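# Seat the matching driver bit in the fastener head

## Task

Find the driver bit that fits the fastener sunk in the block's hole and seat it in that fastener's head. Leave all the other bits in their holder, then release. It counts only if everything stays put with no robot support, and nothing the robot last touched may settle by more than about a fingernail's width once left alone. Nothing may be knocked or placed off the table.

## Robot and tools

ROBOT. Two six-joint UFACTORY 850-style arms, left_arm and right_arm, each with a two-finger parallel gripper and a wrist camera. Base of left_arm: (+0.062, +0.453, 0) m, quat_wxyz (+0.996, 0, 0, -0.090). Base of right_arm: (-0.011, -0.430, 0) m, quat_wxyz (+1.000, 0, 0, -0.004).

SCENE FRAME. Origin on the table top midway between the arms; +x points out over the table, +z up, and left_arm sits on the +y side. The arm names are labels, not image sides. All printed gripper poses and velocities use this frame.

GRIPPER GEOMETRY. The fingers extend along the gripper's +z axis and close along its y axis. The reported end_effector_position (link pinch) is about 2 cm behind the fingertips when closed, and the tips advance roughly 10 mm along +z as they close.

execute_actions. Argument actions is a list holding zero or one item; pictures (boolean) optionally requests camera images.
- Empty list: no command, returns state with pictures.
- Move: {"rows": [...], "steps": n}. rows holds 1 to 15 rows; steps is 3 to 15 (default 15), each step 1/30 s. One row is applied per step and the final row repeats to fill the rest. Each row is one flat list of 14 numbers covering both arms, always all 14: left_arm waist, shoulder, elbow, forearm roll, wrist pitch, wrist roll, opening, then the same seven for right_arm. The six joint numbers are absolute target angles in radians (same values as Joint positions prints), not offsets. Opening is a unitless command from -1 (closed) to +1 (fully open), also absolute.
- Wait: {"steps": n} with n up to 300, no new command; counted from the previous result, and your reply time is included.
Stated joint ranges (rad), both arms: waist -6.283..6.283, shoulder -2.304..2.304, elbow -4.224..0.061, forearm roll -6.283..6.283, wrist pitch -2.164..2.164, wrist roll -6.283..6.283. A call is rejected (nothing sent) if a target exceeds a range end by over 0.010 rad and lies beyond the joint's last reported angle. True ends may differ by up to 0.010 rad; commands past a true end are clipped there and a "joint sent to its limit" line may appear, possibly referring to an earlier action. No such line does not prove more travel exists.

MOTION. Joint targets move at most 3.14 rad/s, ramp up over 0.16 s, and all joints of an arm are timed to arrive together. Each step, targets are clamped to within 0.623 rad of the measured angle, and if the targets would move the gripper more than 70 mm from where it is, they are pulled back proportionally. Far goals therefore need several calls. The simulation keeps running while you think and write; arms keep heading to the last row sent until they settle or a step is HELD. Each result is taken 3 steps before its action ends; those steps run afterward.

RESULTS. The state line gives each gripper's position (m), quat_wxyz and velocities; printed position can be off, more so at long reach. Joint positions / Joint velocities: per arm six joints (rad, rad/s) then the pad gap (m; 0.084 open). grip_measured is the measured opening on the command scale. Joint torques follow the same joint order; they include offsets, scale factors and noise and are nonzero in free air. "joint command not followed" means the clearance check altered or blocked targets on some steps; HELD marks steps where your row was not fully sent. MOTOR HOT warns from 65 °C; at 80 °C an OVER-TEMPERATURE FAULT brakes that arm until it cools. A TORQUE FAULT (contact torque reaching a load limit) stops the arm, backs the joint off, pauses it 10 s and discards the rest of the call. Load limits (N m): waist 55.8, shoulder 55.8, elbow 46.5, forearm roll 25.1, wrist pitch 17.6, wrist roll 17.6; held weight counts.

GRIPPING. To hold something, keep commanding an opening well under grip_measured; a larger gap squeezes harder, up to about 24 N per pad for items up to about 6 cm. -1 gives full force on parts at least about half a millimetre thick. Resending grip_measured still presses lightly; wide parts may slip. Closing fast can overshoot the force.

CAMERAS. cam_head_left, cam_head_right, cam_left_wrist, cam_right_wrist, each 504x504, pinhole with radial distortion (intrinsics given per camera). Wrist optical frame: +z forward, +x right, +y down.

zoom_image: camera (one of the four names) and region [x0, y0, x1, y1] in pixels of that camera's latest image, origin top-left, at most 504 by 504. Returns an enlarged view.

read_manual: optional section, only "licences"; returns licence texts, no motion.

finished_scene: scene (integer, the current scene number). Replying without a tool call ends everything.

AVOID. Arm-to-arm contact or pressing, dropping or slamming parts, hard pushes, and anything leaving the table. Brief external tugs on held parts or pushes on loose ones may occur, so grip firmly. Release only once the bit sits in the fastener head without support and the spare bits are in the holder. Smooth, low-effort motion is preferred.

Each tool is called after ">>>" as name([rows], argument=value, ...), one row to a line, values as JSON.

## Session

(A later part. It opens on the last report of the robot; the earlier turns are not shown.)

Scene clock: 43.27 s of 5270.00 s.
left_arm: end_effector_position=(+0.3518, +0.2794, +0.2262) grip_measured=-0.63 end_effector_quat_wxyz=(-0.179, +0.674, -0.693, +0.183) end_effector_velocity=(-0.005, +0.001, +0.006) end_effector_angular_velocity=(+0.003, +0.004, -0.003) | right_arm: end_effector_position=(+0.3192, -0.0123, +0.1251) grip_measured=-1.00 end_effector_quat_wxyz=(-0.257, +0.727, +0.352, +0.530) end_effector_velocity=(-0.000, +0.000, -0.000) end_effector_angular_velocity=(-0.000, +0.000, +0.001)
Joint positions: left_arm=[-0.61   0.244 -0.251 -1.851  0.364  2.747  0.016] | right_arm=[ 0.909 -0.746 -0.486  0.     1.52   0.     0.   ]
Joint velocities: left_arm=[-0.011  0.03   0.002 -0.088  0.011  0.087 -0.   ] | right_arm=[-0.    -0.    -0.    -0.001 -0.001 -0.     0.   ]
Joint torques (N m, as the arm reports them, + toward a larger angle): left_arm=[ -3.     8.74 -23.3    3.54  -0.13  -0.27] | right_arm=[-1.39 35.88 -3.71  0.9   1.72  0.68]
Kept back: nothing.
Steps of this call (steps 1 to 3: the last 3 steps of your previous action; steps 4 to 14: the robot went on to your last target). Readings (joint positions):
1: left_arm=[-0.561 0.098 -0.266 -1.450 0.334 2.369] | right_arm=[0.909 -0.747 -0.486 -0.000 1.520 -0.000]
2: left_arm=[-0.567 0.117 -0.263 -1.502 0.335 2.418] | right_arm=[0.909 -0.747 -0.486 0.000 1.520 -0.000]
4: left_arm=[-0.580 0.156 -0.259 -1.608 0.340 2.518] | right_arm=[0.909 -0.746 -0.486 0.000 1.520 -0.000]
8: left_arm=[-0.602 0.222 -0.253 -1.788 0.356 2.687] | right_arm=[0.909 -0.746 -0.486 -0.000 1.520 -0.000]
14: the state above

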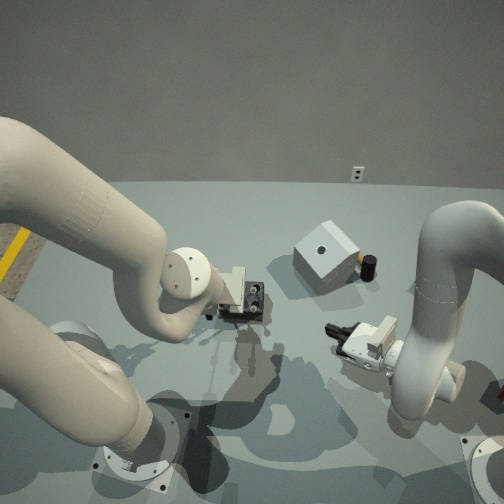

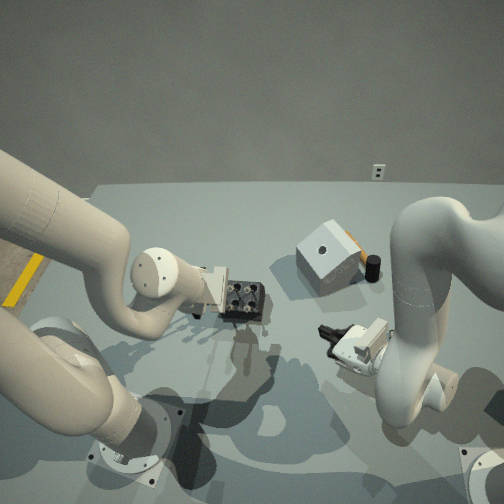

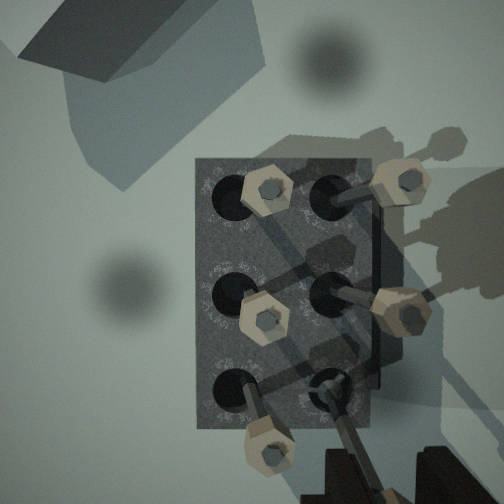

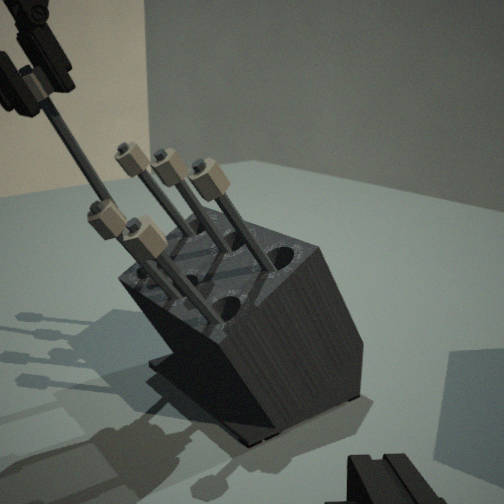

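>>> execute_actions([
  {"rows":[[-0.601,0.2195,-0.2523,-1.7805,0.353,2.681,-0.9,0.909,-0.7465,-0.486,0,1.52,0,-1],[-0.594,0.1996,-0.254,-1.7245,0.3465,2.6285,-0.9,0.909,-0.7465,-0.486,0,1.52,0,-1],[-0.5873,0.1796,-0.2555,-1.6689,0.341,2.5759,-0.9,0.909,-0.7465,-0.486,0,1.52,0,-1],[-0.5806,0.1595,-0.2575,-1.614,0.337,2.524,-0.9,0.909,-0.7465,-0.486,0,1.52,0,-1],[-0.574,0.1394,-0.26,-1.559,0.3335,2.472,-0.9,0.909,-0.7465,-0.486,0,1.52,0,-1],[-0.5675,0.119,-0.262,-1.505,0.3315,2.421,-0.9,0.909,-0.7465,-0.486,0,1.52,0,-1],[-0.561,0.099,-0.2648,-1.4512,0.3304,2.3704,-0.9,0.909,-0.7465,-0.486,0,1.52,0,-1],[-0.5547,0.0787,-0.268,-1.398,0.3305,2.32,-0.9,0.909,-0.7465,-0.486,0,1.52,0,-1],[-0.5484,0.058,-0.271,-1.345,0.332,2.27,-0.9,0.909,-0.7465,-0.486,0,1.52,0,-1],[-0.5423,0.038,-0.2744,-1.293,0.334,2.221,-0.9,0.909,-0.7465,-0.486,0,1.52,0,-1],[-0.5363,0.0174,-0.2779,-1.2408,0.337,2.1719,-0.9,0.909,-0.7465,-0.486,0,1.52,0,-1],[-0.5304,-0.003,-0.282,-1.189,0.3415,2.123,-0.9,0.909,-0.7465,-0.486,0,1.52,0,-1],[-0.5245,-0.024,-0.286,-1.138,0.347,2.075,-0.9,0.909,-0.7465,-0.486,0,1.52,0,-1],[-0.5188,-0.0445,-0.2903,-1.088,0.3535,2.028,-0.9,0.909,-0.7465,-0.486,0,1.52,0,-1],[-0.5154,-0.057,-0.293,-1.058,0.3578,1.9995,-0.9,0.909,-0.7465,-0.486,0,1.52,0,-1]],"steps":15},
])

>>> execute_actions([
  {"rows":[[-0.5154,-0.057,-0.293,-1.058,0.3578,1.9995,-0.9,0.909,-0.7465,-0.486,0,1.52,0,-1],[-0.5154,-0.057,-0.293,-1.058,0.3578,1.9995,-0.9,0.909,-0.7465,-0.486,0,1.52,0,-1],[-0.5154,-0.057,-0.293,-1.058,0.3578,1.9995,-0.9,0.909,-0.7465,-0.486,0,1.52,0,-1],[-0.5154,-0.057,-0.293,-1.058,0.3578,1.9995,-0.9,0.909,-0.7465,-0.486,0,1.52,0,-1],[-0.5154,-0.057,-0.293,-1.058,0.3578,1.9995,-0.9,0.909,-0.7465,-0.486,0,1.52,0,-1],[-0.5154,-0.057,-0.293,-1.058,0.3578,1.9995,-0.9,0.909,-0.7465,-0.486,0,1.52,0,-1],[-0.5154,-0.057,-0.293,-1.058,0.3578,1.9995,-0.65,0.909,-0.7465,-0.486,0,1.52,0,-1],[-0.5154,-0.057,-0.293,-1.058,0.3578,1.9995,-0.58,0.909,-0.7465,-0.486,0,1.52,0,-1],[-0.5154,-0.057,-0.293,-1.058,0.3578,1.9995,-0.48,0.909,-0.7465,-0.486,0,1.52,0,-1],[-0.521,-0.057,-0.287,-1.05,0.3618,1.9855,-0.48,0.909,-0.7465,-0.486,0,1.52,0,-1],[-0.5263,-0.057,-0.2813,-1.042,0.3658,1.972,-0.48,0.909,-0.7465,-0.486,0,1.52,0,-1],[-0.532,-0.057,-0.2755,-1.034,0.3698,1.958,-0.45,0.909,-0.7465,-0.486,0,1.52,0,-1],[-0.5372,-0.057,-0.2697,-1.0266,0.3737,1.944,-0.4,0.909,-0.7465,-0.486,0,1.52,0,-1],[-0.5372,-0.057,-0.2697,-1.0266,0.3737,1.944,-0.3,0.909,-0.7465,-0.486,0,1.52,0,-1],[-0.5372,-0.057,-0.2697,-1.0266,0.3737,1.944,-0.2,0.909,-0.7465,-0.486,0,1.52,0,-1]],"steps":15},
])

>>> execute_actions([
  {"rows":[[-0.541,-0.0435,-0.267,-1.056,0.3685,1.972,-0.2,0.909,-0.7465,-0.486,0,1.52,0,-1],[-0.547,-0.022,-0.2625,-1.107,0.3615,2.019,-0.2,0.909,-0.7465,-0.486,0,1.52,0,-1],[-0.553,-0.001,-0.2582,-1.157,0.3555,2.066,-0.2,0.909,-0.7465,-0.486,0,1.52,0,-1],[-0.5591,0.02,-0.2542,-1.2077,0.35,2.114,-0.2,0.909,-0.7465,-0.486,0,1.52,0,-1],[-0.5655,0.041,-0.2505,-1.26,0.3468,2.163,-0.2,0.909,-0.7465,-0.486,0,1.52,0,-1],[-0.572,0.062,-0.247,-1.312,0.344,2.212,-0.2,0.909,-0.7465,-0.486,0,1.52,0,-1],[-0.5785,0.0828,-0.2437,-1.364,0.342,2.261,-0.2,0.909,-0.7465,-0.486,0,1.52,0,-1],[-0.585,0.1036,-0.2408,-1.416,0.341,2.3107,-0.2,0.909,-0.7465,-0.486,0,1.52,0,-1],[-0.592,0.124,-0.238,-1.471,0.343,2.362,-0.2,0.909,-0.7465,-0.486,0,1.52,0,-1],[-0.5985,0.145,-0.236,-1.526,0.345,2.414,-0.2,0.909,-0.7465,-0.486,0,1.52,0,-1],[-0.5985,0.145,-0.236,-1.526,0.345,2.414,-0.2,0.909,-0.7465,-0.486,0,1.52,0,-1],[-0.5985,0.145,-0.236,-1.526,0.345,2.414,-0.2,0.909,-0.7465,-0.486,0,1.52,0,-1],[-0.5985,0.145,-0.236,-1.526,0.345,2.414,-0.2,0.909,-0.7465,-0.486,0,1.52,0,-1],[-0.623,0.126,-0.2525,-1.542,0.353,2.407,-0.2,0.909,-0.7465,-0.486,0,1.52,0,-1],[-0.6475,0.107,-0.269,-1.558,0.361,2.4,-0.2,0.909,-0.7465,-0.486,0,1.52,0,-1]],"steps":15},
])

>>> execute_actions([
  {"rows":[[-0.672,0.088,-0.285,-1.574,0.37,2.392,-0.2,0.909,-0.7465,-0.486,0,1.52,0,-1],[-0.6965,0.069,-0.302,-1.59,0.378,2.385,-0.2,0.909,-0.7465,-0.486,0,1.52,0,-1],[-0.721,0.0505,-0.3182,-1.6054,0.386,2.3775,-0.2,0.909,-0.7465,-0.486,0,1.52,0,-1],[-0.721,0.0505,-0.3182,-1.6054,0.386,2.3775,-0.2,0.909,-0.7465,-0.486,0,1.52,0,-1],[-0.721,0.0505,-0.3182,-1.6054,0.386,2.3775,-0.2,0.909,-0.7465,-0.486,0,1.52,0,-1],[-0.7074,0.0142,-0.323,-1.5192,0.3815,2.2981,-0.2,0.909,-0.7465,-0.486,0,1.52,0,-1]],"steps":15},
], pictures=true)

Scene clock: 45.00 s of 5270.00 s.
left_arm: end_effector_position=(+0.3697, +0.2791, +0.1955) grip_measured=-0.63 end_effector_quat_wxyz=(-0.179, +0.674, -0.693, +0.183) end_effector_velocity=(+0.066, +0.001, -0.128) end_effector_angular_velocity=(+0.018, +0.025, -0.002) | right_arm: end_effector_position=(+0.3192, -0.0123, +0.1251) grip_measured=-1.00 end_effector_quat_wxyz=(-0.257, +0.727, +0.352, +0.530) end_effector_velocity=(-0.000, +0.000, +0.000) end_effector_angular_velocity=(+0.000, +0.000, +0.001)
Joint positions: left_arm=[-0.562  0.1   -0.266 -1.458  0.334  2.377  0.016] | right_arm=[ 0.909 -0.747 -0.486 -0.     1.52  -0.     0.   ]
Joint velocities: left_arm=[ 0.185 -0.588 -0.083  1.552 -0.016 -1.46  -0.   ] | right_arm=[ 0.     0.     0.    -0.001 -0.    -0.     0.   ]
Joint torques (N m, as the arm reports them, + toward a larger angle): left_arm=[ -0.69   7.56 -22.64   3.96   0.29  -0.08] | right_arm=[-0.4  36.69 -2.61  1.09  1.63  0.73]
Steps of this call (steps 1 to 30: the robot went on to your last target; steps 31 to 40: nothing new was sent; steps 41 to 52: the first 12 steps of this action). Readings (joint positions):
41: left_arm=[-0.611 0.247 -0.251 -1.860 0.364 2.756] | right_arm=[0.909 -0.746 -0.486 0.000 1.520 0.000]
42: left_arm=[-0.611 0.246 -0.251 -1.857 0.363 2.753] | right_arm=[0.909 -0.746 -0.486 -0.000 1.520 -0.000]
44: left_arm=[-0.606 0.235 -0.252 -1.822 0.359 2.719] | right_arm=[0.909 -0.746 -0.486 -0.000 1.520 0.000]
48: left_arm=[-0.586 0.176 -0.256 -1.660 0.343 2.567] | right_arm=[0.909 -0.747 -0.486 0.000 1.520 0.000]
52: the state above

Scene clock: 45.50 s of 5270.00 s.
left_arm: end_effector_position=(+0.3866, +0.2785, +0.1615) grip_measured=-0.50 end_effector_quat_wxyz=(-0.178, +0.674, -0.693, +0.183) end_effector_velocity=(-0.029, +0.002, -0.021) end_effector_angular_velocity=(-0.006, -0.002, -0.005) | right_arm: end_effector_position=(+0.3192, -0.0123, +0.1251) grip_measured=-1.00 end_effector_quat_wxyz=(-0.257, +0.727, +0.352, +0.530) end_effector_velocity=(+0.000, +0.000, +0.001) end_effector_angular_velocity=(+0.001, -0.001, +0.000)
Joint positions: left_arm=[-0.518 -0.055 -0.29  -1.06   0.359  1.998  0.022] | right_arm=[ 0.909 -0.746 -0.486 -0.     1.52   0.     0.   ]
Joint velocities: left_arm=[-0.06  -0.018  0.067  0.143  0.053 -0.211  0.03 ] | right_arm=[-0.     0.002  0.    -0.     0.     0.     0.   ]
Joint torques (N m, as the arm reports them, + toward a larger angle): left_arm=[ -9.44   9.92 -16.62   4.32   0.31  -0.12] | right_arm=[-1.27 36.45 -3.14  1.09  1.57  0.76]
Steps of this call (steps 1 to 3: the last 3 steps of your previous action; steps 4 to 15: the first 12 steps of this action). Readings (joint positions):
4: left_arm=[-0.538 0.020 -0.279 -1.250 0.341 2.182] | right_arm=[0.909 -0.746 -0.486 -0.000 1.520 -0.000]
5: left_arm=[-0.532 0.001 -0.282 -1.202 0.345 2.136] | right_arm=[0.909 -0.746 -0.486 0.000 1.520 -0.000]
7: left_arm=[-0.524 -0.029 -0.288 -1.129 0.352 2.068] | right_arm=[0.909 -0.746 -0.486 0.000 1.520 0.000]
11: left_arm=[-0.517 -0.050 -0.292 -1.076 0.356 2.016] | right_arm=[0.909 -0.747 -0.486 0.000 1.520 -0.000]
15: the state above

Scene clock: 46.00 s of 5270.00 s.
left_arm: end_effector_position=(+0.3622, +0.2803, +0.1853) grip_measured=-0.22 end_effector_quat_wxyz=(-0.179, +0.674, -0.693, +0.183) end_effector_velocity=(-0.057, -0.002, +0.117) end_effector_angular_velocity=(-0.021, -0.031, +0.012) | right_arm: end_effector_position=(+0.3192, -0.0123, +0.1251) grip_measured=-1.00 end_effector_quat_wxyz=(-0.257, +0.727, +0.352, +0.530) end_effector_velocity=(+0.001, -0.000, +0.000) end_effector_angular_velocity=(+0.000, -0.001, -0.002)
Joint positions: left_arm=[-0.579  0.083 -0.245 -1.366  0.346  2.263  0.035] | right_arm=[ 0.909 -0.746 -0.486 -0.     1.52   0.     0.   ]
Joint velocities: left_arm=[-0.173  0.549  0.079 -1.385 -0.024  1.288  0.   ] | right_arm=[-0.     0.001  0.     0.002  0.001 -0.     0.   ]
Joint torques (N m, as the arm reports them, + toward a larger angle): left_arm=[ -5.68   7.3  -21.26   6.77   0.58  -0.9 ] | right_arm=[-0.65 36.28 -3.72  0.93  1.56  0.73]
Steps of this call (steps 1 to 3: the last 3 steps of your previous action; steps 4 to 15: the first 12 steps of this action). Readings (joint positions):
4: left_arm=[-0.531 -0.056 -0.277 -1.038 0.369 1.963] | right_arm=[0.909 -0.747 -0.486 -0.000 1.520 0.000]
5: left_arm=[-0.533 -0.056 -0.274 -1.037 0.369 1.960] | right_arm=[0.909 -0.747 -0.486 -0.000 1.520 0.000]
7: left_arm=[-0.538 -0.045 -0.269 -1.058 0.367 1.977] | right_arm=[0.909 -0.746 -0.486 0.000 1.520 -0.000]
11: left_arm=[-0.556 0.009 -0.257 -1.185 0.355 2.093] | right_arm=[0.909 -0.746 -0.486 -0.000 1.520 -0.000]
15: the state above

Scene clock: 46.50 s of 5270.00 s.
left_arm: end_effector_position=(+0.3566, +0.2360, +0.1905) grip_measured=-0.22 end_effector_quat_wxyz=(-0.177, +0.673, -0.694, +0.184) end_effector_velocity=(+0.009, -0.015, -0.019) end_effector_angular_velocity=(+0.000, -0.001, +0.002) | right_arm: end_effector_position=(+0.3192, -0.0123, +0.1251) grip_measured=-1.00 end_effector_quat_wxyz=(-0.257, +0.727, +0.352, +0.530) end_effector_velocity=(-0.000, +0.000, +0.000) end_effector_angular_velocity=(-0.000, -0.000, +0.000)
Joint positions: left_arm=[-0.706  0.024 -0.319 -1.533  0.381  2.316  0.035] | right_arm=[ 0.909 -0.747 -0.486  0.     1.52   0.     0.   ]
Joint velocities: left_arm=[-0.011 -0.107 -0.036  0.164  0.008 -0.189  0.   ] | right_arm=[ 0.     0.001  0.    -0.    -0.001 -0.     0.   ]
Joint torques (N m, as the arm reports them, + toward a larger angle): left_arm=[ -5.41  16.26 -20.46   1.37   0.43  -0.15] | right_arm=[-1.04 35.86 -3.38  1.03  1.76  0.7 ]
Steps of this call (steps 1 to 3: the last 3 steps of your previous action; steps 4 to 15: the first 12 steps of this action). Readings (joint positions):
4: left_arm=[-0.603 0.124 -0.244 -1.493 0.349 2.373] | right_arm=[0.909 -0.747 -0.486 0.000 1.520 -0.000]
5: left_arm=[-0.615 0.119 -0.251 -1.512 0.352 2.381] | right_arm=[0.909 -0.747 -0.486 -0.000 1.520 -0.000]
7: left_arm=[-0.649 0.099 -0.272 -1.546 0.363 2.385] | right_arm=[0.909 -0.747 -0.486 0.000 1.520 -0.000]
11: left_arm=[-0.701 0.055 -0.308 -1.577 0.379 2.365] | right_arm=[0.909 -0.746 -0.486 -0.000 1.520 -0.000]
15: the state above

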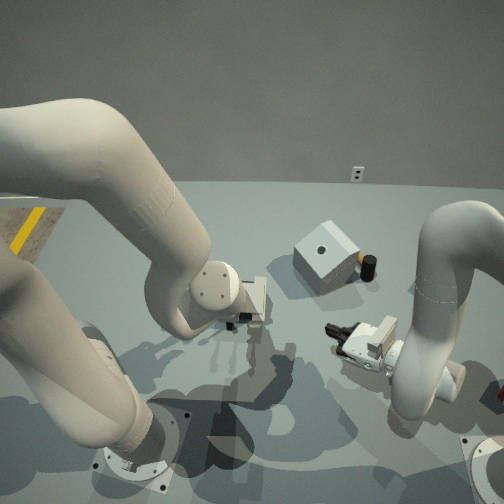

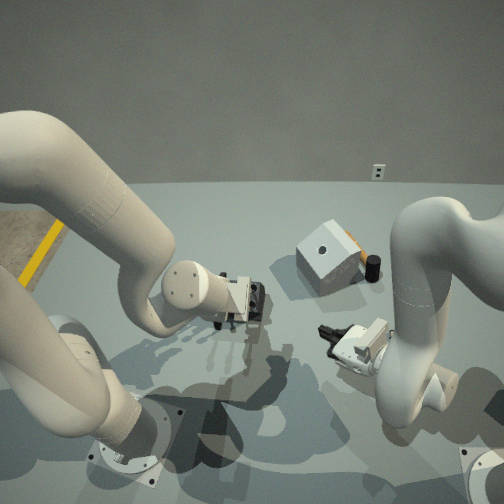

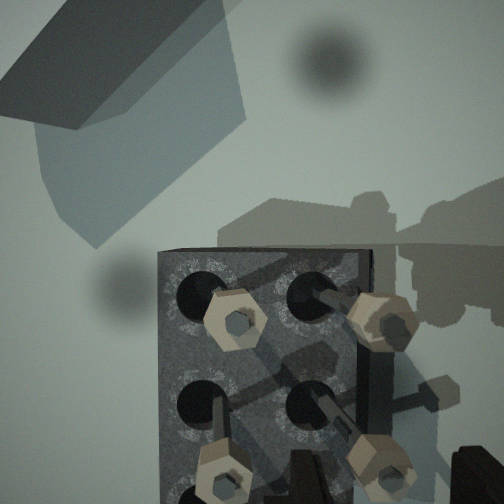

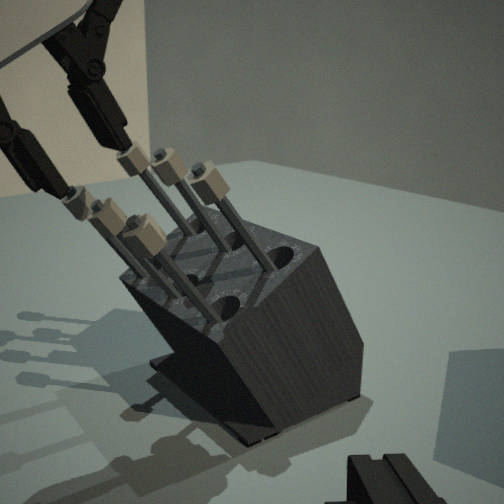

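>>> execute_actions([
  {"rows":[[-0.7008,-0.004,-0.326,-1.476,0.3805,2.258,-0.2,0.909,-0.7465,-0.486,0,1.52,0,-1],[-0.6941,-0.0224,-0.3288,-1.4328,0.38,2.2181,-0.2,0.909,-0.7465,-0.486,0,1.52,0,-1],[-0.6876,-0.041,-0.332,-1.39,0.3807,2.178,-0.2,0.909,-0.7465,-0.486,0,1.52,0,-1],[-0.6812,-0.0594,-0.3353,-1.3463,0.3818,2.138,-0.2,0.909,-0.7465,-0.486,0,1.52,0,-1],[-0.675,-0.078,-0.339,-1.303,0.384,2.098,-0.2,0.909,-0.7465,-0.486,0,1.52,0,-1],[-0.6686,-0.0966,-0.3429,-1.2596,0.3866,2.0576,-0.2,0.909,-0.7465,-0.486,0,1.52,0,-1],[-0.6624,-0.1154,-0.347,-1.216,0.39,2.017,-0.2,0.909,-0.7465,-0.486,0,1.52,0,-1],[-0.6563,-0.1342,-0.3512,-1.1728,0.3944,1.977,-0.2,0.909,-0.7465,-0.486,0,1.52,0,-1]],"steps":13},
])

>>> execute_actions([
  {"rows":[[-0.6563,-0.1342,-0.3512,-1.1728,0.3944,1.977,-0.3,0.909,-0.7465,-0.486,0,1.52,0,-1],[-0.6563,-0.1342,-0.3512,-1.1728,0.3944,1.977,-0.4,0.909,-0.7465,-0.486,0,1.52,0,-1],[-0.6518,-0.134,-0.3556,-1.1804,0.3918,1.99,-0.48,0.909,-0.7465,-0.486,0,1.52,0,-1],[-0.6472,-0.1337,-0.36,-1.188,0.3892,2.002,-0.48,0.909,-0.7465,-0.486,0,1.52,0,-1],[-0.6427,-0.1334,-0.3644,-1.1956,0.3866,2.015,-0.48,0.909,-0.7465,-0.486,0,1.52,0,-1],[-0.6381,-0.1332,-0.3688,-1.2032,0.384,2.027,-0.48,0.909,-0.7465,-0.486,0,1.52,0,-1],[-0.6336,-0.1329,-0.3732,-1.2108,0.3814,2.04,-0.48,0.909,-0.7465,-0.486,0,1.52,0,-1]],"steps":13},
])

>>> execute_actions([
  {"rows":[[-0.6336,-0.1329,-0.3732,-1.2108,0.3814,2.04,-0.55,0.909,-0.7465,-0.486,0,1.52,0,-1],[-0.6336,-0.1329,-0.3732,-1.2108,0.3814,2.04,-0.62,0.909,-0.7465,-0.486,0,1.52,0,-1],[-0.6336,-0.1329,-0.3732,-1.2108,0.3814,2.04,-0.7,0.909,-0.7465,-0.486,0,1.52,0,-1],[-0.6336,-0.1329,-0.3732,-1.2108,0.3814,2.04,-0.8,0.909,-0.7465,-0.486,0,1.52,0,-1],[-0.6336,-0.1329,-0.3732,-1.2108,0.3814,2.04,-0.9,0.909,-0.7465,-0.486,0,1.52,0,-1]],"steps":7},
])

>>> execute_actions([
  {"rows":[[-0.6394,-0.1146,-0.369,-1.254,0.3777,2.08,-0.9,0.909,-0.7465,-0.486,0,1.52,0,-1],[-0.6453,-0.0964,-0.3651,-1.2971,0.3748,2.1204,-0.9,0.909,-0.7465,-0.486,0,1.52,0,-1],[-0.6513,-0.0783,-0.3613,-1.34,0.3727,2.16,-0.9,0.909,-0.7465,-0.486,0,1.52,0,-1],[-0.6574,-0.0603,-0.3578,-1.3833,0.3713,2.2005,-0.9,0.909,-0.7465,-0.486,0,1.52,0,-1],[-0.6635,-0.0423,-0.3545,-1.4263,0.3707,2.24,-0.9,0.909,-0.7465,-0.486,0,1.52,0,-1],[-0.6697,-0.0244,-0.3515,-1.4693,0.3708,2.2804,-0.9,0.909,-0.7465,-0.486,0,1.52,0,-1],[-0.676,-0.0066,-0.3486,-1.512,0.3718,2.32,-0.9,0.909,-0.7465,-0.486,0,1.52,0,-1],[-0.6824,0.0112,-0.346,-1.5552,0.3735,2.3601,-0.9,0.909,-0.7465,-0.486,0,1.52,0,-1],[-0.6889,0.0289,-0.3436,-1.598,0.376,2.4,-0.9,0.909,-0.7465,-0.486,0,1.52,0,-1],[-0.6954,0.0465,-0.3414,-1.6409,0.3793,2.4395,-0.9,0.909,-0.7465,-0.486,0,1.52,0,-1],[-0.702,0.064,-0.3394,-1.6837,0.3834,2.479,-0.9,0.909,-0.7465,-0.486,0,1.52,0,-1],[-0.7086,0.0815,-0.3377,-1.7265,0.3882,2.5187,-0.9,0.909,-0.7465,-0.486,0,1.52,0,-1],[-0.7154,0.0988,-0.3361,-1.769,0.3938,2.558,-0.9,0.909,-0.7465,-0.486,0,1.52,0,-1],[-0.7222,0.1161,-0.3348,-1.8119,0.4001,2.5977,-0.9,0.909,-0.7465,-0.486,0,1.52,0,-1],[-0.7319,0.1402,-0.3334,-1.8715,0.4103,2.6528,-0.9,0.909,-0.7465,-0.486,0,1.52,0,-1]],"steps":15},
])

>>> execute_actions([
  {"steps":14},
], pictures=true)

>>> zoom_image(camera="cam_left_wrist", region=[285,340,375,430])

Scene clock: 47.40 s of 5270.00 s.
left_arm: end_effector_position=(+0.3706, +0.2340, +0.1663) grip_measured=-0.22 end_effector_quat_wxyz=(-0.178, +0.673, -0.694, +0.184) end_effector_velocity=(+0.063, -0.003, -0.113) end_effector_angular_velocity=(+0.004, -0.002, -0.014) | right_arm: end_effector_position=(+0.3192, -0.0123, +0.1251) grip_measured=-1.00 end_effector_quat_wxyz=(-0.257, +0.727, +0.352, +0.530) end_effector_velocity=(-0.000, -0.000, -0.001) end_effector_angular_velocity=(-0.001, +0.001, -0.000)
Joint positions: left_arm=[-0.673 -0.083 -0.341 -1.292  0.387  2.088  0.035] | right_arm=[ 0.909 -0.746 -0.486 -0.     1.52  -0.     0.   ]
Joint velocities: left_arm=[ 0.16  -0.48  -0.096  1.1    0.067 -1.005 -0.   ] | right_arm=[ 0.    -0.001  0.     0.     0.     0.     0.   ]
Joint torques (N m, as the arm reports them, + toward a larger angle): left_arm=[ -5.04  19.96 -19.12   1.     0.23  -0.07] | right_arm=[-0.71 35.95 -2.81  0.87  1.62  0.71]
Steps of this call (steps 1 to 3: the last 3 steps of your previous action; steps 4 to 17: the robot went on to your last target; steps 18 to 27: the first 10 steps of this action). Readings (joint positions):
18: left_arm=[-0.707 0.014 -0.323 -1.519 0.382 2.298] | right_arm=[0.909 -0.746 -0.486 0.000 1.520 0.000]
19: left_arm=[-0.707 0.013 -0.323 -1.517 0.381 2.295] | right_arm=[0.909 -0.746 -0.486 0.000 1.520 -0.000]
21: left_arm=[-0.703 0.002 -0.325 -1.489 0.381 2.269] | right_arm=[0.909 -0.747 -0.486 -0.000 1.520 0.000]
25: left_arm=[-0.685 -0.050 -0.334 -1.368 0.383 2.158] | right_arm=[0.909 -0.747 -0.486 0.000 1.520 -0.000]
27: the state above

Scene clock: 47.83 s of 5270.00 s.
left_arm: end_effector_position=(+0.3847, +0.2327, +0.1586) grip_measured=-0.50 end_effector_quat_wxyz=(-0.177, +0.674, -0.693, +0.183) end_effector_velocity=(+0.033, -0.003, +0.017) end_effector_angular_velocity=(+0.006, +0.001, +0.008) | right_arm: end_effector_position=(+0.3192, -0.0123, +0.1251) grip_measured=-1.00 end_effector_quat_wxyz=(-0.257, +0.727, +0.352, +0.530) end_effector_velocity=(+0.001, +0.000, +0.001) end_effector_angular_velocity=(+0.002, -0.001, -0.001)
Joint positions: left_arm=[-0.64  -0.132 -0.367 -1.202  0.385  2.024  0.022] | right_arm=[ 0.909 -0.746 -0.486 -0.     1.52   0.     0.   ]
Joint velocities: left_arm=[ 0.07  -0.001 -0.069 -0.097 -0.037  0.171 -0.   ] | right_arm=[-0.001  0.002 -0.     0.     0.     0.     0.   ]
Joint torques (N m, as the arm reports them, + toward a larger angle): left_arm=[ -6.97  13.6  -16.05   4.01   0.46  -0.75] | right_arm=[-0.26 35.06 -2.71  0.88  1.72  0.72]
Steps of this call (steps 1 to 3: the last 3 steps of your previous action; steps 4 to 13: the first 10 steps of this action). Readings (joint positions):
4: left_arm=[-0.660 -0.123 -0.349 -1.201 0.392 2.004] | right_arm=[0.909 -0.746 -0.486 -0.000 1.520 -0.000]
5: left_arm=[-0.659 -0.126 -0.349 -1.193 0.393 1.996] | right_arm=[0.909 -0.746 -0.486 -0.000 1.520 0.000]
7: left_arm=[-0.657 -0.130 -0.351 -1.184 0.393 1.988] | right_arm=[0.909 -0.746 -0.486 -0.000 1.520 0.000]
11: left_arm=[-0.646 -0.132 -0.361 -1.193 0.388 2.009] | right_arm=[0.909 -0.747 -0.486 0.000 1.520 -0.000]
13: the state above

Scene clock: 48.07 s of 5270.00 s.
left_arm: end_effector_position=(+0.3871, +0.2326, +0.1596) grip_measured=-0.61 end_effector_quat_wxyz=(-0.177, +0.674, -0.693, +0.183) end_effector_velocity=(+0.001, -0.001, +0.000) end_effector_angular_velocity=(-0.001, +0.005, -0.003) | right_arm: end_effector_position=(+0.3192, -0.0123, +0.1251) grip_measured=-1.00 end_effector_quat_wxyz=(-0.257, +0.727, +0.352, +0.530) end_effector_velocity=(+0.000, -0.000, -0.000) end_effector_angular_velocity=(-0.001, +0.000, -0.001)
Joint positions: left_arm=[-0.634 -0.133 -0.373 -1.21   0.381  2.039  0.017] | right_arm=[ 0.909 -0.746 -0.486  0.     1.52  -0.     0.   ]
Joint velocities: left_arm=[ 0.004 -0.    -0.004 -0.007 -0.008  0.013  0.   ] | right_arm=[ 0.    -0.001 -0.     0.001 -0.001  0.     0.   ]
Joint torques (N m, as the arm reports them, + toward a larger angle): left_arm=[ -2.85  13.04 -17.46   5.51   0.66  -0.18] | right_arm=[-0.39 35.57 -2.65  1.02  1.8   0.71]
Steps of this call (steps 1 to 3: the last 3 steps of your previous action; steps 4 to 7: the first 4 steps of this action). Readings (joint positions):
4: left_arm=[-0.635 -0.133 -0.372 -1.209 0.382 2.036] | right_arm=[0.909 -0.747 -0.486 -0.000 1.520 -0.000]
5: left_arm=[-0.635 -0.133 -0.372 -1.209 0.382 2.037] | right_arm=[0.909 -0.746 -0.486 0.000 1.520 -0.000]
7: the state above

Scene clock: 48.57 s of 5270.00 s.
left_arm: end_effector_position=(+0.3703, +0.2333, +0.1914) grip_measured=-0.61 end_effector_quat_wxyz=(-0.179, +0.674, -0.693, +0.183) end_effector_velocity=(-0.067, -0.000, +0.127) end_effector_angular_velocity=(-0.009, -0.019, +0.001) | right_arm: end_effector_position=(+0.3192, -0.0123, +0.1251) grip_measured=-1.00 end_effector_quat_wxyz=(-0.257, +0.727, +0.352, +0.530) end_effector_velocity=(+0.000, -0.000, +0.000) end_effector_angular_velocity=(-0.000, -0.001, -0.003)
Joint positions: left_arm=[-0.677 -0.003 -0.349 -1.52   0.375  2.327  0.017] | right_arm=[ 0.909 -0.747 -0.486 -0.     1.52  -0.     0.   ]
Joint velocities: left_arm=[-0.184  0.51   0.077 -1.232  0.049  1.14  -0.   ] | right_arm=[ 0.    -0.     0.     0.003  0.001  0.     0.   ]
Joint torques (N m, as the arm reports them, + toward a larger angle): left_arm=[ -3.62  11.12 -18.51   3.59   0.04  -0.21] | right_arm=[-0.63 36.5  -3.54  0.84  1.76  0.66]
Steps of this call (steps 1 to 3: the last 3 steps of your previous action; steps 4 to 15: the first 12 steps of this action). Readings (joint positions):
4: left_arm=[-0.634 -0.133 -0.373 -1.211 0.381 2.040] | right_arm=[0.909 -0.746 -0.486 0.000 1.520 -0.000]
5: left_arm=[-0.634 -0.132 -0.373 -1.213 0.381 2.043] | right_arm=[0.909 -0.747 -0.486 -0.000 1.520 0.000]
7: left_arm=[-0.638 -0.121 -0.370 -1.241 0.379 2.069] | right_arm=[0.909 -0.746 -0.486 0.000 1.520 0.000]
11: left_arm=[-0.655 -0.069 -0.360 -1.362 0.374 2.181] | right_arm=[0.909 -0.747 -0.486 -0.000 1.520 -0.000]
15: the state above

Scene clock: 49.03 s of 5270.00 s.
left_arm: end_effector_position=(+0.3502, +0.2336, +0.2261) grip_measured=-0.61 end_effector_quat_wxyz=(-0.178, +0.674, -0.693, +0.183) end_effector_velocity=(-0.005, -0.001, +0.005) end_effector_angular_velocity=(-0.001, +0.005, -0.005) | right_arm: end_effector_position=(+0.3192, -0.0123, +0.1251) grip_measured=-1.00 end_effector_quat_wxyz=(-0.257, +0.727, +0.352, +0.530) end_effector_velocity=(-0.000, -0.001, -0.001) end_effector_angular_velocity=(-0.001, +0.001, +0.000)
Joint positions: left_arm=[-0.731  0.137 -0.334 -1.865  0.41   2.647  0.017] | right_arm=[ 0.909 -0.747 -0.486  0.     1.52   0.     0.   ]
Joint velocities: left_arm=[-0.012  0.025  0.003 -0.062  0.006  0.059 -0.   ] | right_arm=[-0.001 -0.001  0.001 -0.001 -0.     0.     0.   ]
Joint torques (N m, as the arm reports them, + toward a larger angle): left_arm=[ -3.3   10.15 -22.77   3.93   0.11  -0.23] | right_arm=[-0.66 35.12 -3.45  0.95  1.73  0.78]
Kept back: nothing.
Steps of this call (steps 1 to 3: the last 3 steps of your previous action; steps 4 to 14: the robot went on to your last target). Readings (joint positions):
1: left_arm=[-0.684 0.014 -0.347 -1.561 0.377 2.365] | right_arm=[0.909 -0.746 -0.486 -0.000 1.520 0.000]
2: left_arm=[-0.690 0.031 -0.344 -1.603 0.379 2.404] | right_arm=[0.909 -0.746 -0.486 -0.000 1.520 -0.000]
4: left_arm=[-0.703 0.065 -0.340 -1.688 0.387 2.482] | right_arm=[0.909 -0.746 -0.486 -0.000 1.520 -0.000]
8: left_arm=[-0.724 0.121 -0.335 -1.822 0.404 2.606] | right_arm=[0.909 -0.747 -0.486 -0.000 1.520 0.000]
14: the state above

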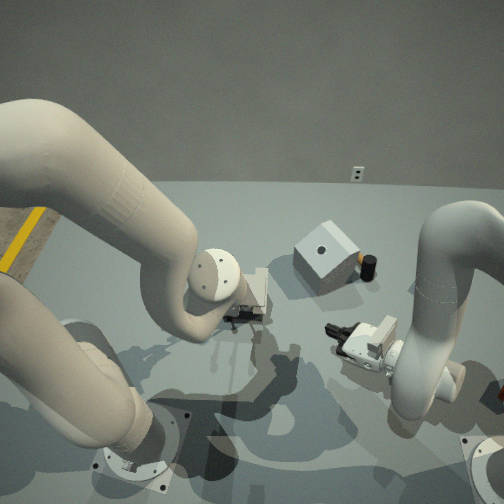

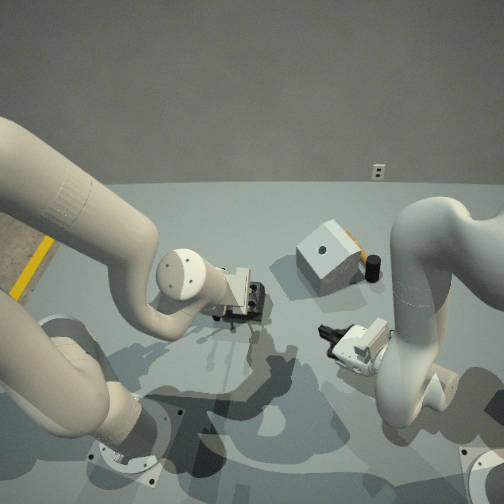

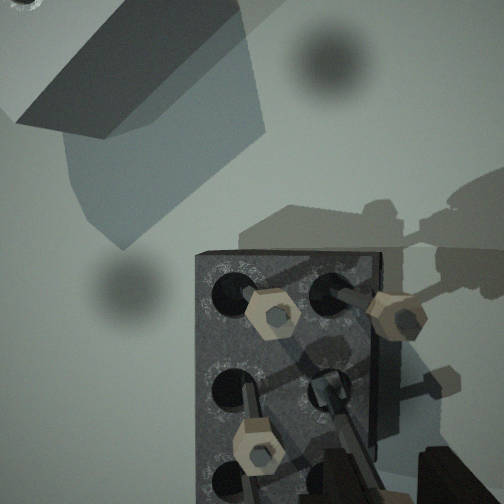

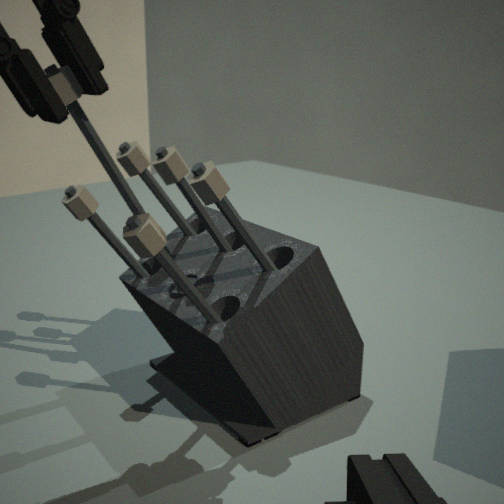

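Region (285, 340, 375, 430) of cam_left_wrist's 504x504 image, scaled by 5.600, with more detail than that image has.

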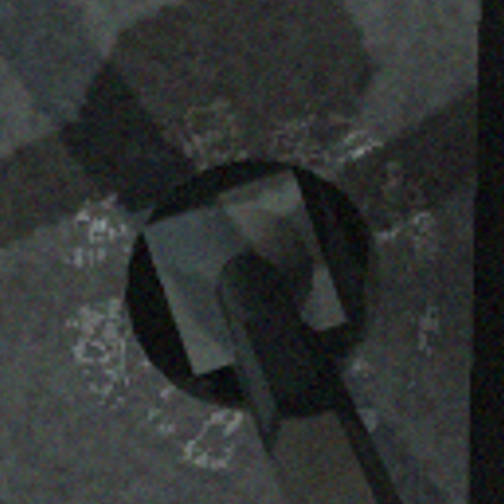

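>>> execute_actions([
  {"rows":[[-0.7222,0.1161,-0.3348,-1.8119,0.4001,2.5977,-0.9,0.909,-0.7465,-0.486,0,1.52,0,-1],[-0.7154,0.0988,-0.3361,-1.769,0.3938,2.558,-0.9,0.909,-0.7465,-0.486,0,1.52,0,-1],[-0.7086,0.0815,-0.3377,-1.7265,0.3882,2.5187,-0.9,0.909,-0.7465,-0.486,0,1.52,0,-1],[-0.702,0.064,-0.3394,-1.6837,0.3834,2.479,-0.9,0.909,-0.7465,-0.486,0,1.52,0,-1],[-0.6954,0.0465,-0.3414,-1.6409,0.3793,2.4395,-0.9,0.909,-0.7465,-0.486,0,1.52,0,-1],[-0.6889,0.0289,-0.3436,-1.598,0.376,2.4,-0.9,0.909,-0.7465,-0.486,0,1.52,0,-1],[-0.6824,0.0112,-0.346,-1.5552,0.3735,2.3601,-0.9,0.909,-0.7465,-0.486,0,1.52,0,-1],[-0.676,-0.0066,-0.3486,-1.512,0.3718,2.32,-0.9,0.909,-0.7465,-0.486,0,1.52,0,-1],[-0.6697,-0.0244,-0.3515,-1.4693,0.3708,2.2804,-0.9,0.909,-0.7465,-0.486,0,1.52,0,-1],[-0.6635,-0.0423,-0.3545,-1.4263,0.3707,2.24,-0.9,0.909,-0.7465,-0.486,0,1.52,0,-1],[-0.6574,-0.0603,-0.3578,-1.3833,0.3713,2.2005,-0.9,0.909,-0.7465,-0.486,0,1.52,0,-1],[-0.6513,-0.0783,-0.3613,-1.34,0.3727,2.16,-0.9,0.909,-0.7465,-0.486,0,1.52,0,-1],[-0.6453,-0.0964,-0.3651,-1.2971,0.3748,2.1204,-0.9,0.909,-0.7465,-0.486,0,1.52,0,-1],[-0.6394,-0.1146,-0.369,-1.254,0.3777,2.08,-0.9,0.909,-0.7465,-0.486,0,1.52,0,-1],[-0.6371,-0.122,-0.3707,-1.2367,0.3791,2.064,-0.9,0.909,-0.7465,-0.486,0,1.52,0,-1]],"steps":15},
])

>>> execute_actions([
  {"rows":[[-0.6371,-0.122,-0.3707,-1.2367,0.3791,2.064,-0.9,0.909,-0.7465,-0.486,0,1.52,0,-1],[-0.6371,-0.122,-0.3707,-1.2367,0.3791,2.064,-0.9,0.909,-0.7465,-0.486,0,1.52,0,-1],[-0.6371,-0.122,-0.3707,-1.2367,0.3791,2.064,-0.9,0.909,-0.7465,-0.486,0,1.52,0,-1],[-0.6371,-0.122,-0.3707,-1.2367,0.3791,2.064,-0.9,0.909,-0.7465,-0.486,0,1.52,0,-1],[-0.6371,-0.122,-0.3707,-1.2367,0.3791,2.064,-0.9,0.909,-0.7465,-0.486,0,1.52,0,-1],[-0.6371,-0.122,-0.3707,-1.2367,0.3791,2.064,-0.9,0.909,-0.7465,-0.486,0,1.52,0,-1],[-0.6371,-0.122,-0.3707,-1.2367,0.3791,2.064,-0.65,0.909,-0.7465,-0.486,0,1.52,0,-1],[-0.6371,-0.122,-0.3707,-1.2367,0.3791,2.064,-0.58,0.909,-0.7465,-0.486,0,1.52,0,-1],[-0.6371,-0.122,-0.3707,-1.2367,0.3791,2.064,-0.48,0.909,-0.7465,-0.486,0,1.52,0,-1],[-0.6428,-0.1223,-0.3652,-1.227,0.3823,2.048,-0.48,0.909,-0.7465,-0.486,0,1.52,0,-1],[-0.6485,-0.1226,-0.3597,-1.2177,0.3856,2.0325,-0.48,0.909,-0.7465,-0.486,0,1.52,0,-1],[-0.654,-0.123,-0.3542,-1.208,0.3888,2.017,-0.45,0.909,-0.7465,-0.486,0,1.52,0,-1],[-0.6598,-0.1233,-0.3487,-1.1987,0.3921,2.001,-0.4,0.909,-0.7465,-0.486,0,1.52,0,-1],[-0.6598,-0.1233,-0.3487,-1.1987,0.3921,2.001,-0.3,0.909,-0.7465,-0.486,0,1.52,0,-1],[-0.6598,-0.1233,-0.3487,-1.1987,0.3921,2.001,-0.2,0.909,-0.7465,-0.486,0,1.52,0,-1]],"steps":15},
])

>>> execute_actions([
  {"rows":[[-0.6624,-0.1154,-0.347,-1.216,0.39,2.017,-0.2,0.909,-0.7465,-0.486,0,1.52,0,-1],[-0.6686,-0.0966,-0.3429,-1.2596,0.3866,2.0576,-0.2,0.909,-0.7465,-0.486,0,1.52,0,-1],[-0.675,-0.078,-0.339,-1.303,0.384,2.098,-0.2,0.909,-0.7465,-0.486,0,1.52,0,-1],[-0.6812,-0.0594,-0.3353,-1.3463,0.3818,2.138,-0.2,0.909,-0.7465,-0.486,0,1.52,0,-1],[-0.6876,-0.041,-0.332,-1.39,0.3807,2.178,-0.2,0.909,-0.7465,-0.486,0,1.52,0,-1],[-0.6941,-0.0224,-0.3288,-1.4328,0.38,2.2181,-0.2,0.909,-0.7465,-0.486,0,1.52,0,-1],[-0.7008,-0.004,-0.326,-1.476,0.3805,2.258,-0.2,0.909,-0.7465,-0.486,0,1.52,0,-1],[-0.7074,0.0142,-0.323,-1.5192,0.3815,2.2981,-0.2,0.909,-0.7465,-0.486,0,1.52,0,-1],[-0.714,0.032,-0.3205,-1.562,0.3835,2.338,-0.2,0.909,-0.7465,-0.486,0,1.52,0,-1],[-0.721,0.0505,-0.3182,-1.6054,0.386,2.3775,-0.2,0.909,-0.7465,-0.486,0,1.52,0,-1],[-0.721,0.0505,-0.3182,-1.6054,0.386,2.3775,-0.2,0.909,-0.7465,-0.486,0,1.52,0,-1],[-0.721,0.0505,-0.3182,-1.6054,0.386,2.3775,-0.2,0.909,-0.7465,-0.486,0,1.52,0,-1],[-0.721,0.0505,-0.3182,-1.6054,0.386,2.3775,-0.2,0.909,-0.7465,-0.486,0,1.52,0,-1],[-0.6965,0.047,-0.34,-1.639,0.3795,2.436,-0.2,0.909,-0.7465,-0.486,0,1.52,0,-1],[-0.672,0.0435,-0.362,-1.673,0.373,2.495,-0.1,0.909,-0.7465,-0.486,0,1.52,0,-1]],"steps":15},
])

>>> execute_actions([
  {"rows":[[-0.647,0.04,-0.384,-1.707,0.367,2.554,0,0.909,-0.7465,-0.486,0,1.52,0,-1],[-0.6225,0.0365,-0.406,-1.74,0.36,2.613,0.15,0.909,-0.7465,-0.486,0,1.52,0,-1],[-0.598,0.033,-0.428,-1.774,0.354,2.672,0.3,0.909,-0.7465,-0.486,0,1.52,0,-1],[-0.598,0.033,-0.428,-1.774,0.354,2.672,0.4,0.909,-0.7465,-0.486,0,1.52,0,-1],[-0.598,0.033,-0.428,-1.774,0.354,2.672,0.4,0.909,-0.7465,-0.486,0,1.52,0,-1],[-0.598,0.033,-0.428,-1.774,0.354,2.672,0.4,0.909,-0.7465,-0.486,0,1.52,0,-1],[-0.5928,0.0162,-0.4303,-1.734,0.347,2.634,0.4,0.909,-0.7465,-0.486,0,1.52,0,-1],[-0.587,-0.002,-0.433,-1.688,0.3425,2.591,0.4,0.909,-0.7465,-0.486,0,1.52,0,-1],[-0.581,-0.02,-0.4355,-1.642,0.3385,2.548,0.4,0.909,-0.7465,-0.486,0,1.52,0,-1],[-0.5754,-0.038,-0.4385,-1.595,0.3355,2.504,0.4,0.909,-0.7465,-0.486,0,1.52,0,-1],[-0.5697,-0.0565,-0.4415,-1.5485,0.333,2.46,0.4,0.909,-0.7465,-0.486,0,1.52,0,-1],[-0.564,-0.0744,-0.445,-1.5,0.332,2.4145,0.4,0.909,-0.7465,-0.486,0,1.52,0,-1],[-0.5586,-0.0923,-0.4487,-1.452,0.3315,2.369,0.4,0.909,-0.7465,-0.486,0,1.52,0,-1],[-0.553,-0.11,-0.4526,-1.404,0.332,2.323,0.4,0.909,-0.7465,-0.486,0,1.52,0,-1],[-0.5476,-0.1281,-0.4567,-1.3554,0.3326,2.2776,0.4,0.909,-0.7465,-0.486,0,1.52,0,-1]],"steps":15},
])

>>> execute_actions([
  {"steps":10},
], pictures=true)

Scene clock: 50.57 s of 5270.00 s.
left_arm: end_effector_position=(+0.3688, +0.2333, +0.1943) grip_measured=-0.61 end_effector_quat_wxyz=(-0.179, +0.674, -0.693, +0.183) end_effector_velocity=(+0.070, +0.002, -0.126) end_effector_angular_velocity=(+0.014, +0.011, +0.004) | right_arm: end_effector_position=(+0.3192, -0.0123, +0.1251) grip_measured=-1.00 end_effector_quat_wxyz=(-0.257, +0.727, +0.352, +0.530) end_effector_velocity=(-0.000, +0.001, +0.001) end_effector_angular_velocity=(+0.001, -0.001, +0.001)
Joint positions: left_arm=[-0.682  0.008 -0.347 -1.548  0.376  2.354  0.017] | right_arm=[ 0.909 -0.746 -0.486  0.     1.52  -0.     0.   ]
Joint velocities: left_arm=[ 0.188 -0.514 -0.076  1.243 -0.053 -1.15  -0.   ] | right_arm=[ 0.001  0.001  0.    -0.     0.    -0.     0.   ]
Joint torques (N m, as the arm reports them, + toward a larger angle): left_arm=[ -3.54  11.72 -20.54   4.59   0.76   0.17] | right_arm=[-0.97 36.69 -2.6   0.78  1.71  0.84]
Steps of this call (steps 1 to 30: the robot went on to your last target; steps 31 to 34: nothing new was sent; steps 35 to 46: the first 12 steps of this action). Readings (joint positions):
35: left_arm=[-0.732 0.140 -0.333 -1.871 0.410 2.653] | right_arm=[0.909 -0.746 -0.486 0.000 1.520 0.000]
36: left_arm=[-0.731 0.139 -0.333 -1.869 0.410 2.650] | right_arm=[0.909 -0.746 -0.486 -0.000 1.520 -0.000]
38: left_arm=[-0.727 0.127 -0.334 -1.838 0.405 2.621] | right_arm=[0.909 -0.746 -0.486 0.000 1.520 -0.000]
42: left_arm=[-0.706 0.074 -0.339 -1.709 0.388 2.502] | right_arm=[0.909 -0.747 -0.486 0.000 1.520 -0.000]
46: the state above

Scene clock: 51.07 s of 5270.00 s.
left_arm: end_effector_position=(+0.3848, +0.2328, +0.1623) grip_measured=-0.50 end_effector_quat_wxyz=(-0.178, +0.674, -0.693, +0.183) end_effector_velocity=(-0.028, +0.002, -0.020) end_effector_angular_velocity=(-0.010, -0.004, -0.005) | right_arm: end_effector_position=(+0.3192, -0.0123, +0.1251) grip_measured=-1.00 end_effector_quat_wxyz=(-0.257, +0.727, +0.352, +0.530) end_effector_velocity=(+0.000, +0.000, +0.001) end_effector_angular_velocity=(+0.002, -0.001, +0.001)
Joint positions: left_arm=[-0.64  -0.12  -0.368 -1.236  0.381  2.06   0.022] | right_arm=[ 0.909 -0.746 -0.486 -0.     1.52   0.     0.   ]
Joint velocities: left_arm=[-0.061 -0.018  0.062  0.148  0.039 -0.219  0.03 ] | right_arm=[-0.     0.002  0.    -0.001  0.    -0.     0.   ]
Joint torques (N m, as the arm reports them, + toward a larger angle): left_arm=[ -8.41  10.41 -15.78   5.21   0.69  -0.14] | right_arm=[-0.78 35.63 -3.29  0.89  1.67  0.68]
Steps of this call (steps 1 to 3: the last 3 steps of your previous action; steps 4 to 15: the first 12 steps of this action). Readings (joint positions):
4: left_arm=[-0.657 -0.062 -0.359 -1.381 0.374 2.198] | right_arm=[0.909 -0.746 -0.486 0.000 1.520 0.000]
5: left_arm=[-0.652 -0.078 -0.362 -1.342 0.375 2.163] | right_arm=[0.909 -0.746 -0.486 0.000 1.520 0.000]
7: left_arm=[-0.644 -0.101 -0.366 -1.288 0.377 2.113] | right_arm=[0.909 -0.746 -0.486 0.000 1.520 0.000]
11: left_arm=[-0.639 -0.117 -0.370 -1.250 0.379 2.076] | right_arm=[0.909 -0.746 -0.486 0.000 1.520 -0.000]
15: the state above

Scene clock: 51.57 s of 5270.00 s.
left_arm: end_effector_position=(+0.3601, +0.2340, +0.1860) grip_measured=-0.22 end_effector_quat_wxyz=(-0.178, +0.674, -0.693, +0.185) end_effector_velocity=(-0.062, -0.002, +0.116) end_effector_angular_velocity=(-0.025, -0.017, +0.008) | right_arm: end_effector_position=(+0.3192, -0.0123, +0.1251) grip_measured=-1.00 end_effector_quat_wxyz=(-0.257, +0.727, +0.352, +0.530) end_effector_velocity=(+0.000, +0.000, +0.001) end_effector_angular_velocity=(+0.001, -0.001, +0.001)
Joint positions: left_arm=[-0.702 -0.001 -0.326 -1.484  0.383  2.265  0.035] | right_arm=[ 0.909 -0.747 -0.486 -0.     1.52   0.     0.   ]
Joint velocities: left_arm=[-0.176  0.485  0.075 -1.127  0.023  1.027  0.   ] | right_arm=[-0.     0.002  0.    -0.001 -0.    -0.     0.   ]
Joint torques (N m, as the arm reports them, + toward a larger angle): left_arm=[  0.07   4.77 -19.64   7.07   0.52  -0.74] | right_arm=[-0.51 36.7  -3.06  1.33  1.68  0.58]
Steps of this call (steps 1 to 3: the last 3 steps of your previous action; steps 4 to 15: the first 12 steps of this action). Readings (joint positions):
4: left_arm=[-0.653 -0.122 -0.355 -1.212 0.388 2.022] | right_arm=[0.909 -0.747 -0.486 0.000 1.520 0.000]
5: left_arm=[-0.655 -0.122 -0.353 -1.210 0.389 2.018] | right_arm=[0.909 -0.747 -0.486 0.000 1.520 0.000]
7: left_arm=[-0.661 -0.114 -0.349 -1.225 0.389 2.029] | right_arm=[0.909 -0.747 -0.486 0.000 1.520 -0.000]
11: left_arm=[-0.678 -0.066 -0.338 -1.332 0.384 2.125] | right_arm=[0.909 -0.746 -0.486 -0.000 1.520 0.000]
15: the state above

Scene clock: 52.07 s of 5270.00 s.
left_arm: end_effector_position=(+0.4061, +0.2326, +0.2157) grip_measured=+0.39 end_effector_quat_wxyz=(-0.179, +0.676, -0.692, +0.180) end_effector_velocity=(+0.076, +0.003, -0.093) end_effector_angular_velocity=(+0.024, +0.012, -0.015) | right_arm: end_effector_position=(+0.3192, -0.0123, +0.1251) grip_measured=-1.00 end_effector_quat_wxyz=(-0.257, +0.727, +0.352, +0.530) end_effector_velocity=(+0.000, +0.000, +0.001) end_effector_angular_velocity=(+0.001, -0.001, +0.000)
Joint positions: left_arm=[-0.593  0.    -0.428 -1.683  0.346  2.58   0.061] | right_arm=[ 0.909 -0.747 -0.486  0.     1.52   0.     0.   ]
Joint velocities: left_arm=[ 0.172 -0.389 -0.097  0.889 -0.099 -0.76   0.   ] | right_arm=[-0.     0.001  0.    -0.     0.     0.     0.   ]
Joint torques (N m, as the arm reports them, + toward a larger angle): left_arm=[  0.14   4.33 -20.26   8.89   0.11  -0.81] | right_arm=[-0.93 35.8  -2.7   1.14  1.7   0.68]
Steps of this call (steps 1 to 3: the last 3 steps of your previous action; steps 4 to 15: the first 12 steps of this action). Readings (joint positions):
4: left_arm=[-0.711 0.038 -0.325 -1.585 0.383 2.365] | right_arm=[0.909 -0.747 -0.486 0.000 1.520 0.000]
5: left_arm=[-0.703 0.040 -0.332 -1.606 0.381 2.395] | right_arm=[0.909 -0.747 -0.486 0.000 1.520 -0.000]
7: left_arm=[-0.676 0.040 -0.357 -1.655 0.374 2.473] | right_arm=[0.909 -0.746 -0.486 0.000 1.520 0.000]
11: left_arm=[-0.619 0.034 -0.410 -1.739 0.360 2.614] | right_arm=[0.909 -0.747 -0.486 0.000 1.520 0.000]
15: the state above

Scene clock: 52.40 s of 5270.00 s.
left_arm: end_effector_position=(+0.4260, +0.2323, +0.1850) grip_measured=+0.39 end_effector_quat_wxyz=(-0.178, +0.675, -0.693, +0.179) end_effector_velocity=(+0.015, -0.004, -0.020) end_effector_angular_velocity=(-0.019, -0.004, +0.006) | right_arm: end_effector_position=(+0.3192, -0.0123, +0.1251) grip_measured=-1.00 end_effector_quat_wxyz=(-0.257, +0.727, +0.352, +0.530) end_effector_velocity=(-0.000, -0.000, -0.000) end_effector_angular_velocity=(-0.001, +0.000, -0.000)
Joint positions: left_arm=[-0.551 -0.12  -0.454 -1.379  0.333  2.3    0.061] | right_arm=[ 0.909 -0.747 -0.486  0.     1.52   0.     0.   ]
Joint velocities: left_arm=[ 0.028 -0.084 -0.024  0.24  -0.004 -0.237  0.   ] | right_arm=[ 0.001 -0.001  0.     0.001  0.    -0.     0.   ]
Joint torques (N m, as the arm reports them, + toward a larger angle): left_arm=[ -9.23  21.97 -19.03   2.02   0.24  -0.07] | right_arm=[-1.13 35.98 -3.38  1.    1.66  0.74]
Kept back: nothing.
Steps of this call (steps 1 to 3: the last 3 steps of your previous action; steps 4 to 10: the robot went on to your last target). Readings (joint positions):
1: left_arm=[-0.587 -0.014 -0.432 -1.651 0.343 2.552] | right_arm=[0.909 -0.747 -0.486 0.000 1.520 0.000]
2: left_arm=[-0.581 -0.029 -0.435 -1.614 0.340 2.519] | right_arm=[0.909 -0.746 -0.486 -0.000 1.520 0.000]
4: left_arm=[-0.570 -0.060 -0.441 -1.534 0.336 2.445] | right_arm=[0.909 -0.747 -0.486 0.000 1.520 0.000]
8: left_arm=[-0.554 -0.111 -0.452 -1.402 0.333 2.323] | right_arm=[0.909 -0.747 -0.486 -0.000 1.520 0.000]
10: the state above

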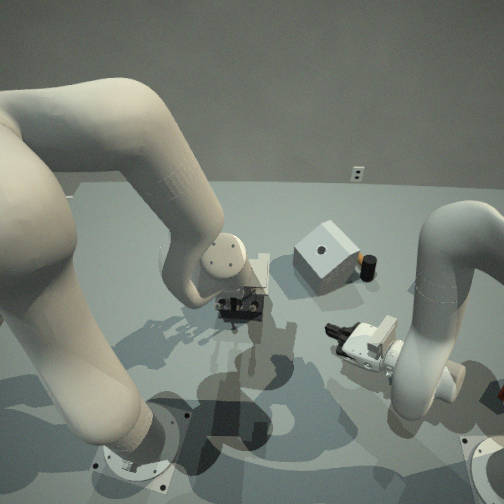

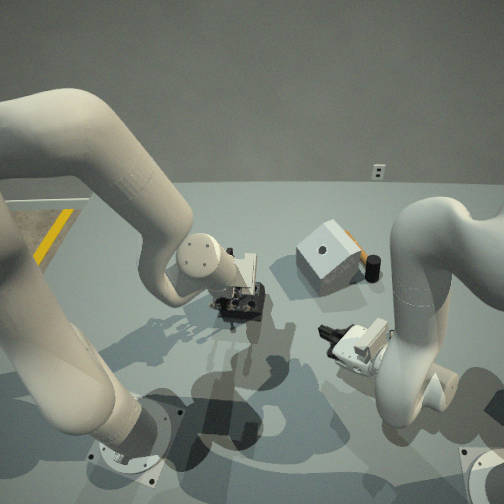

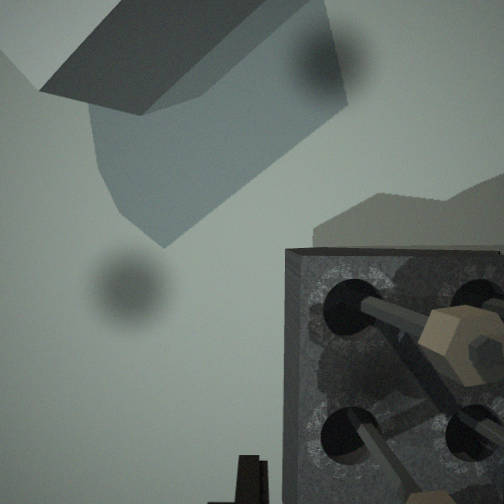

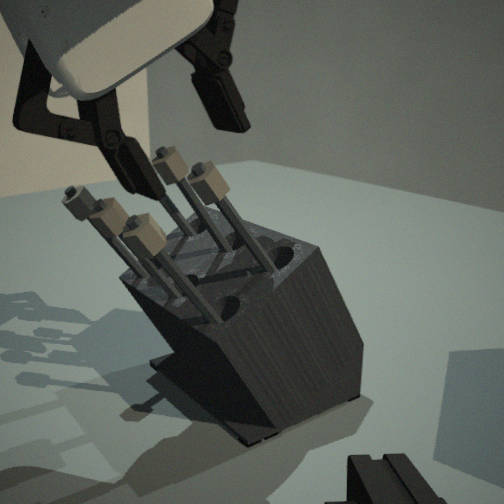

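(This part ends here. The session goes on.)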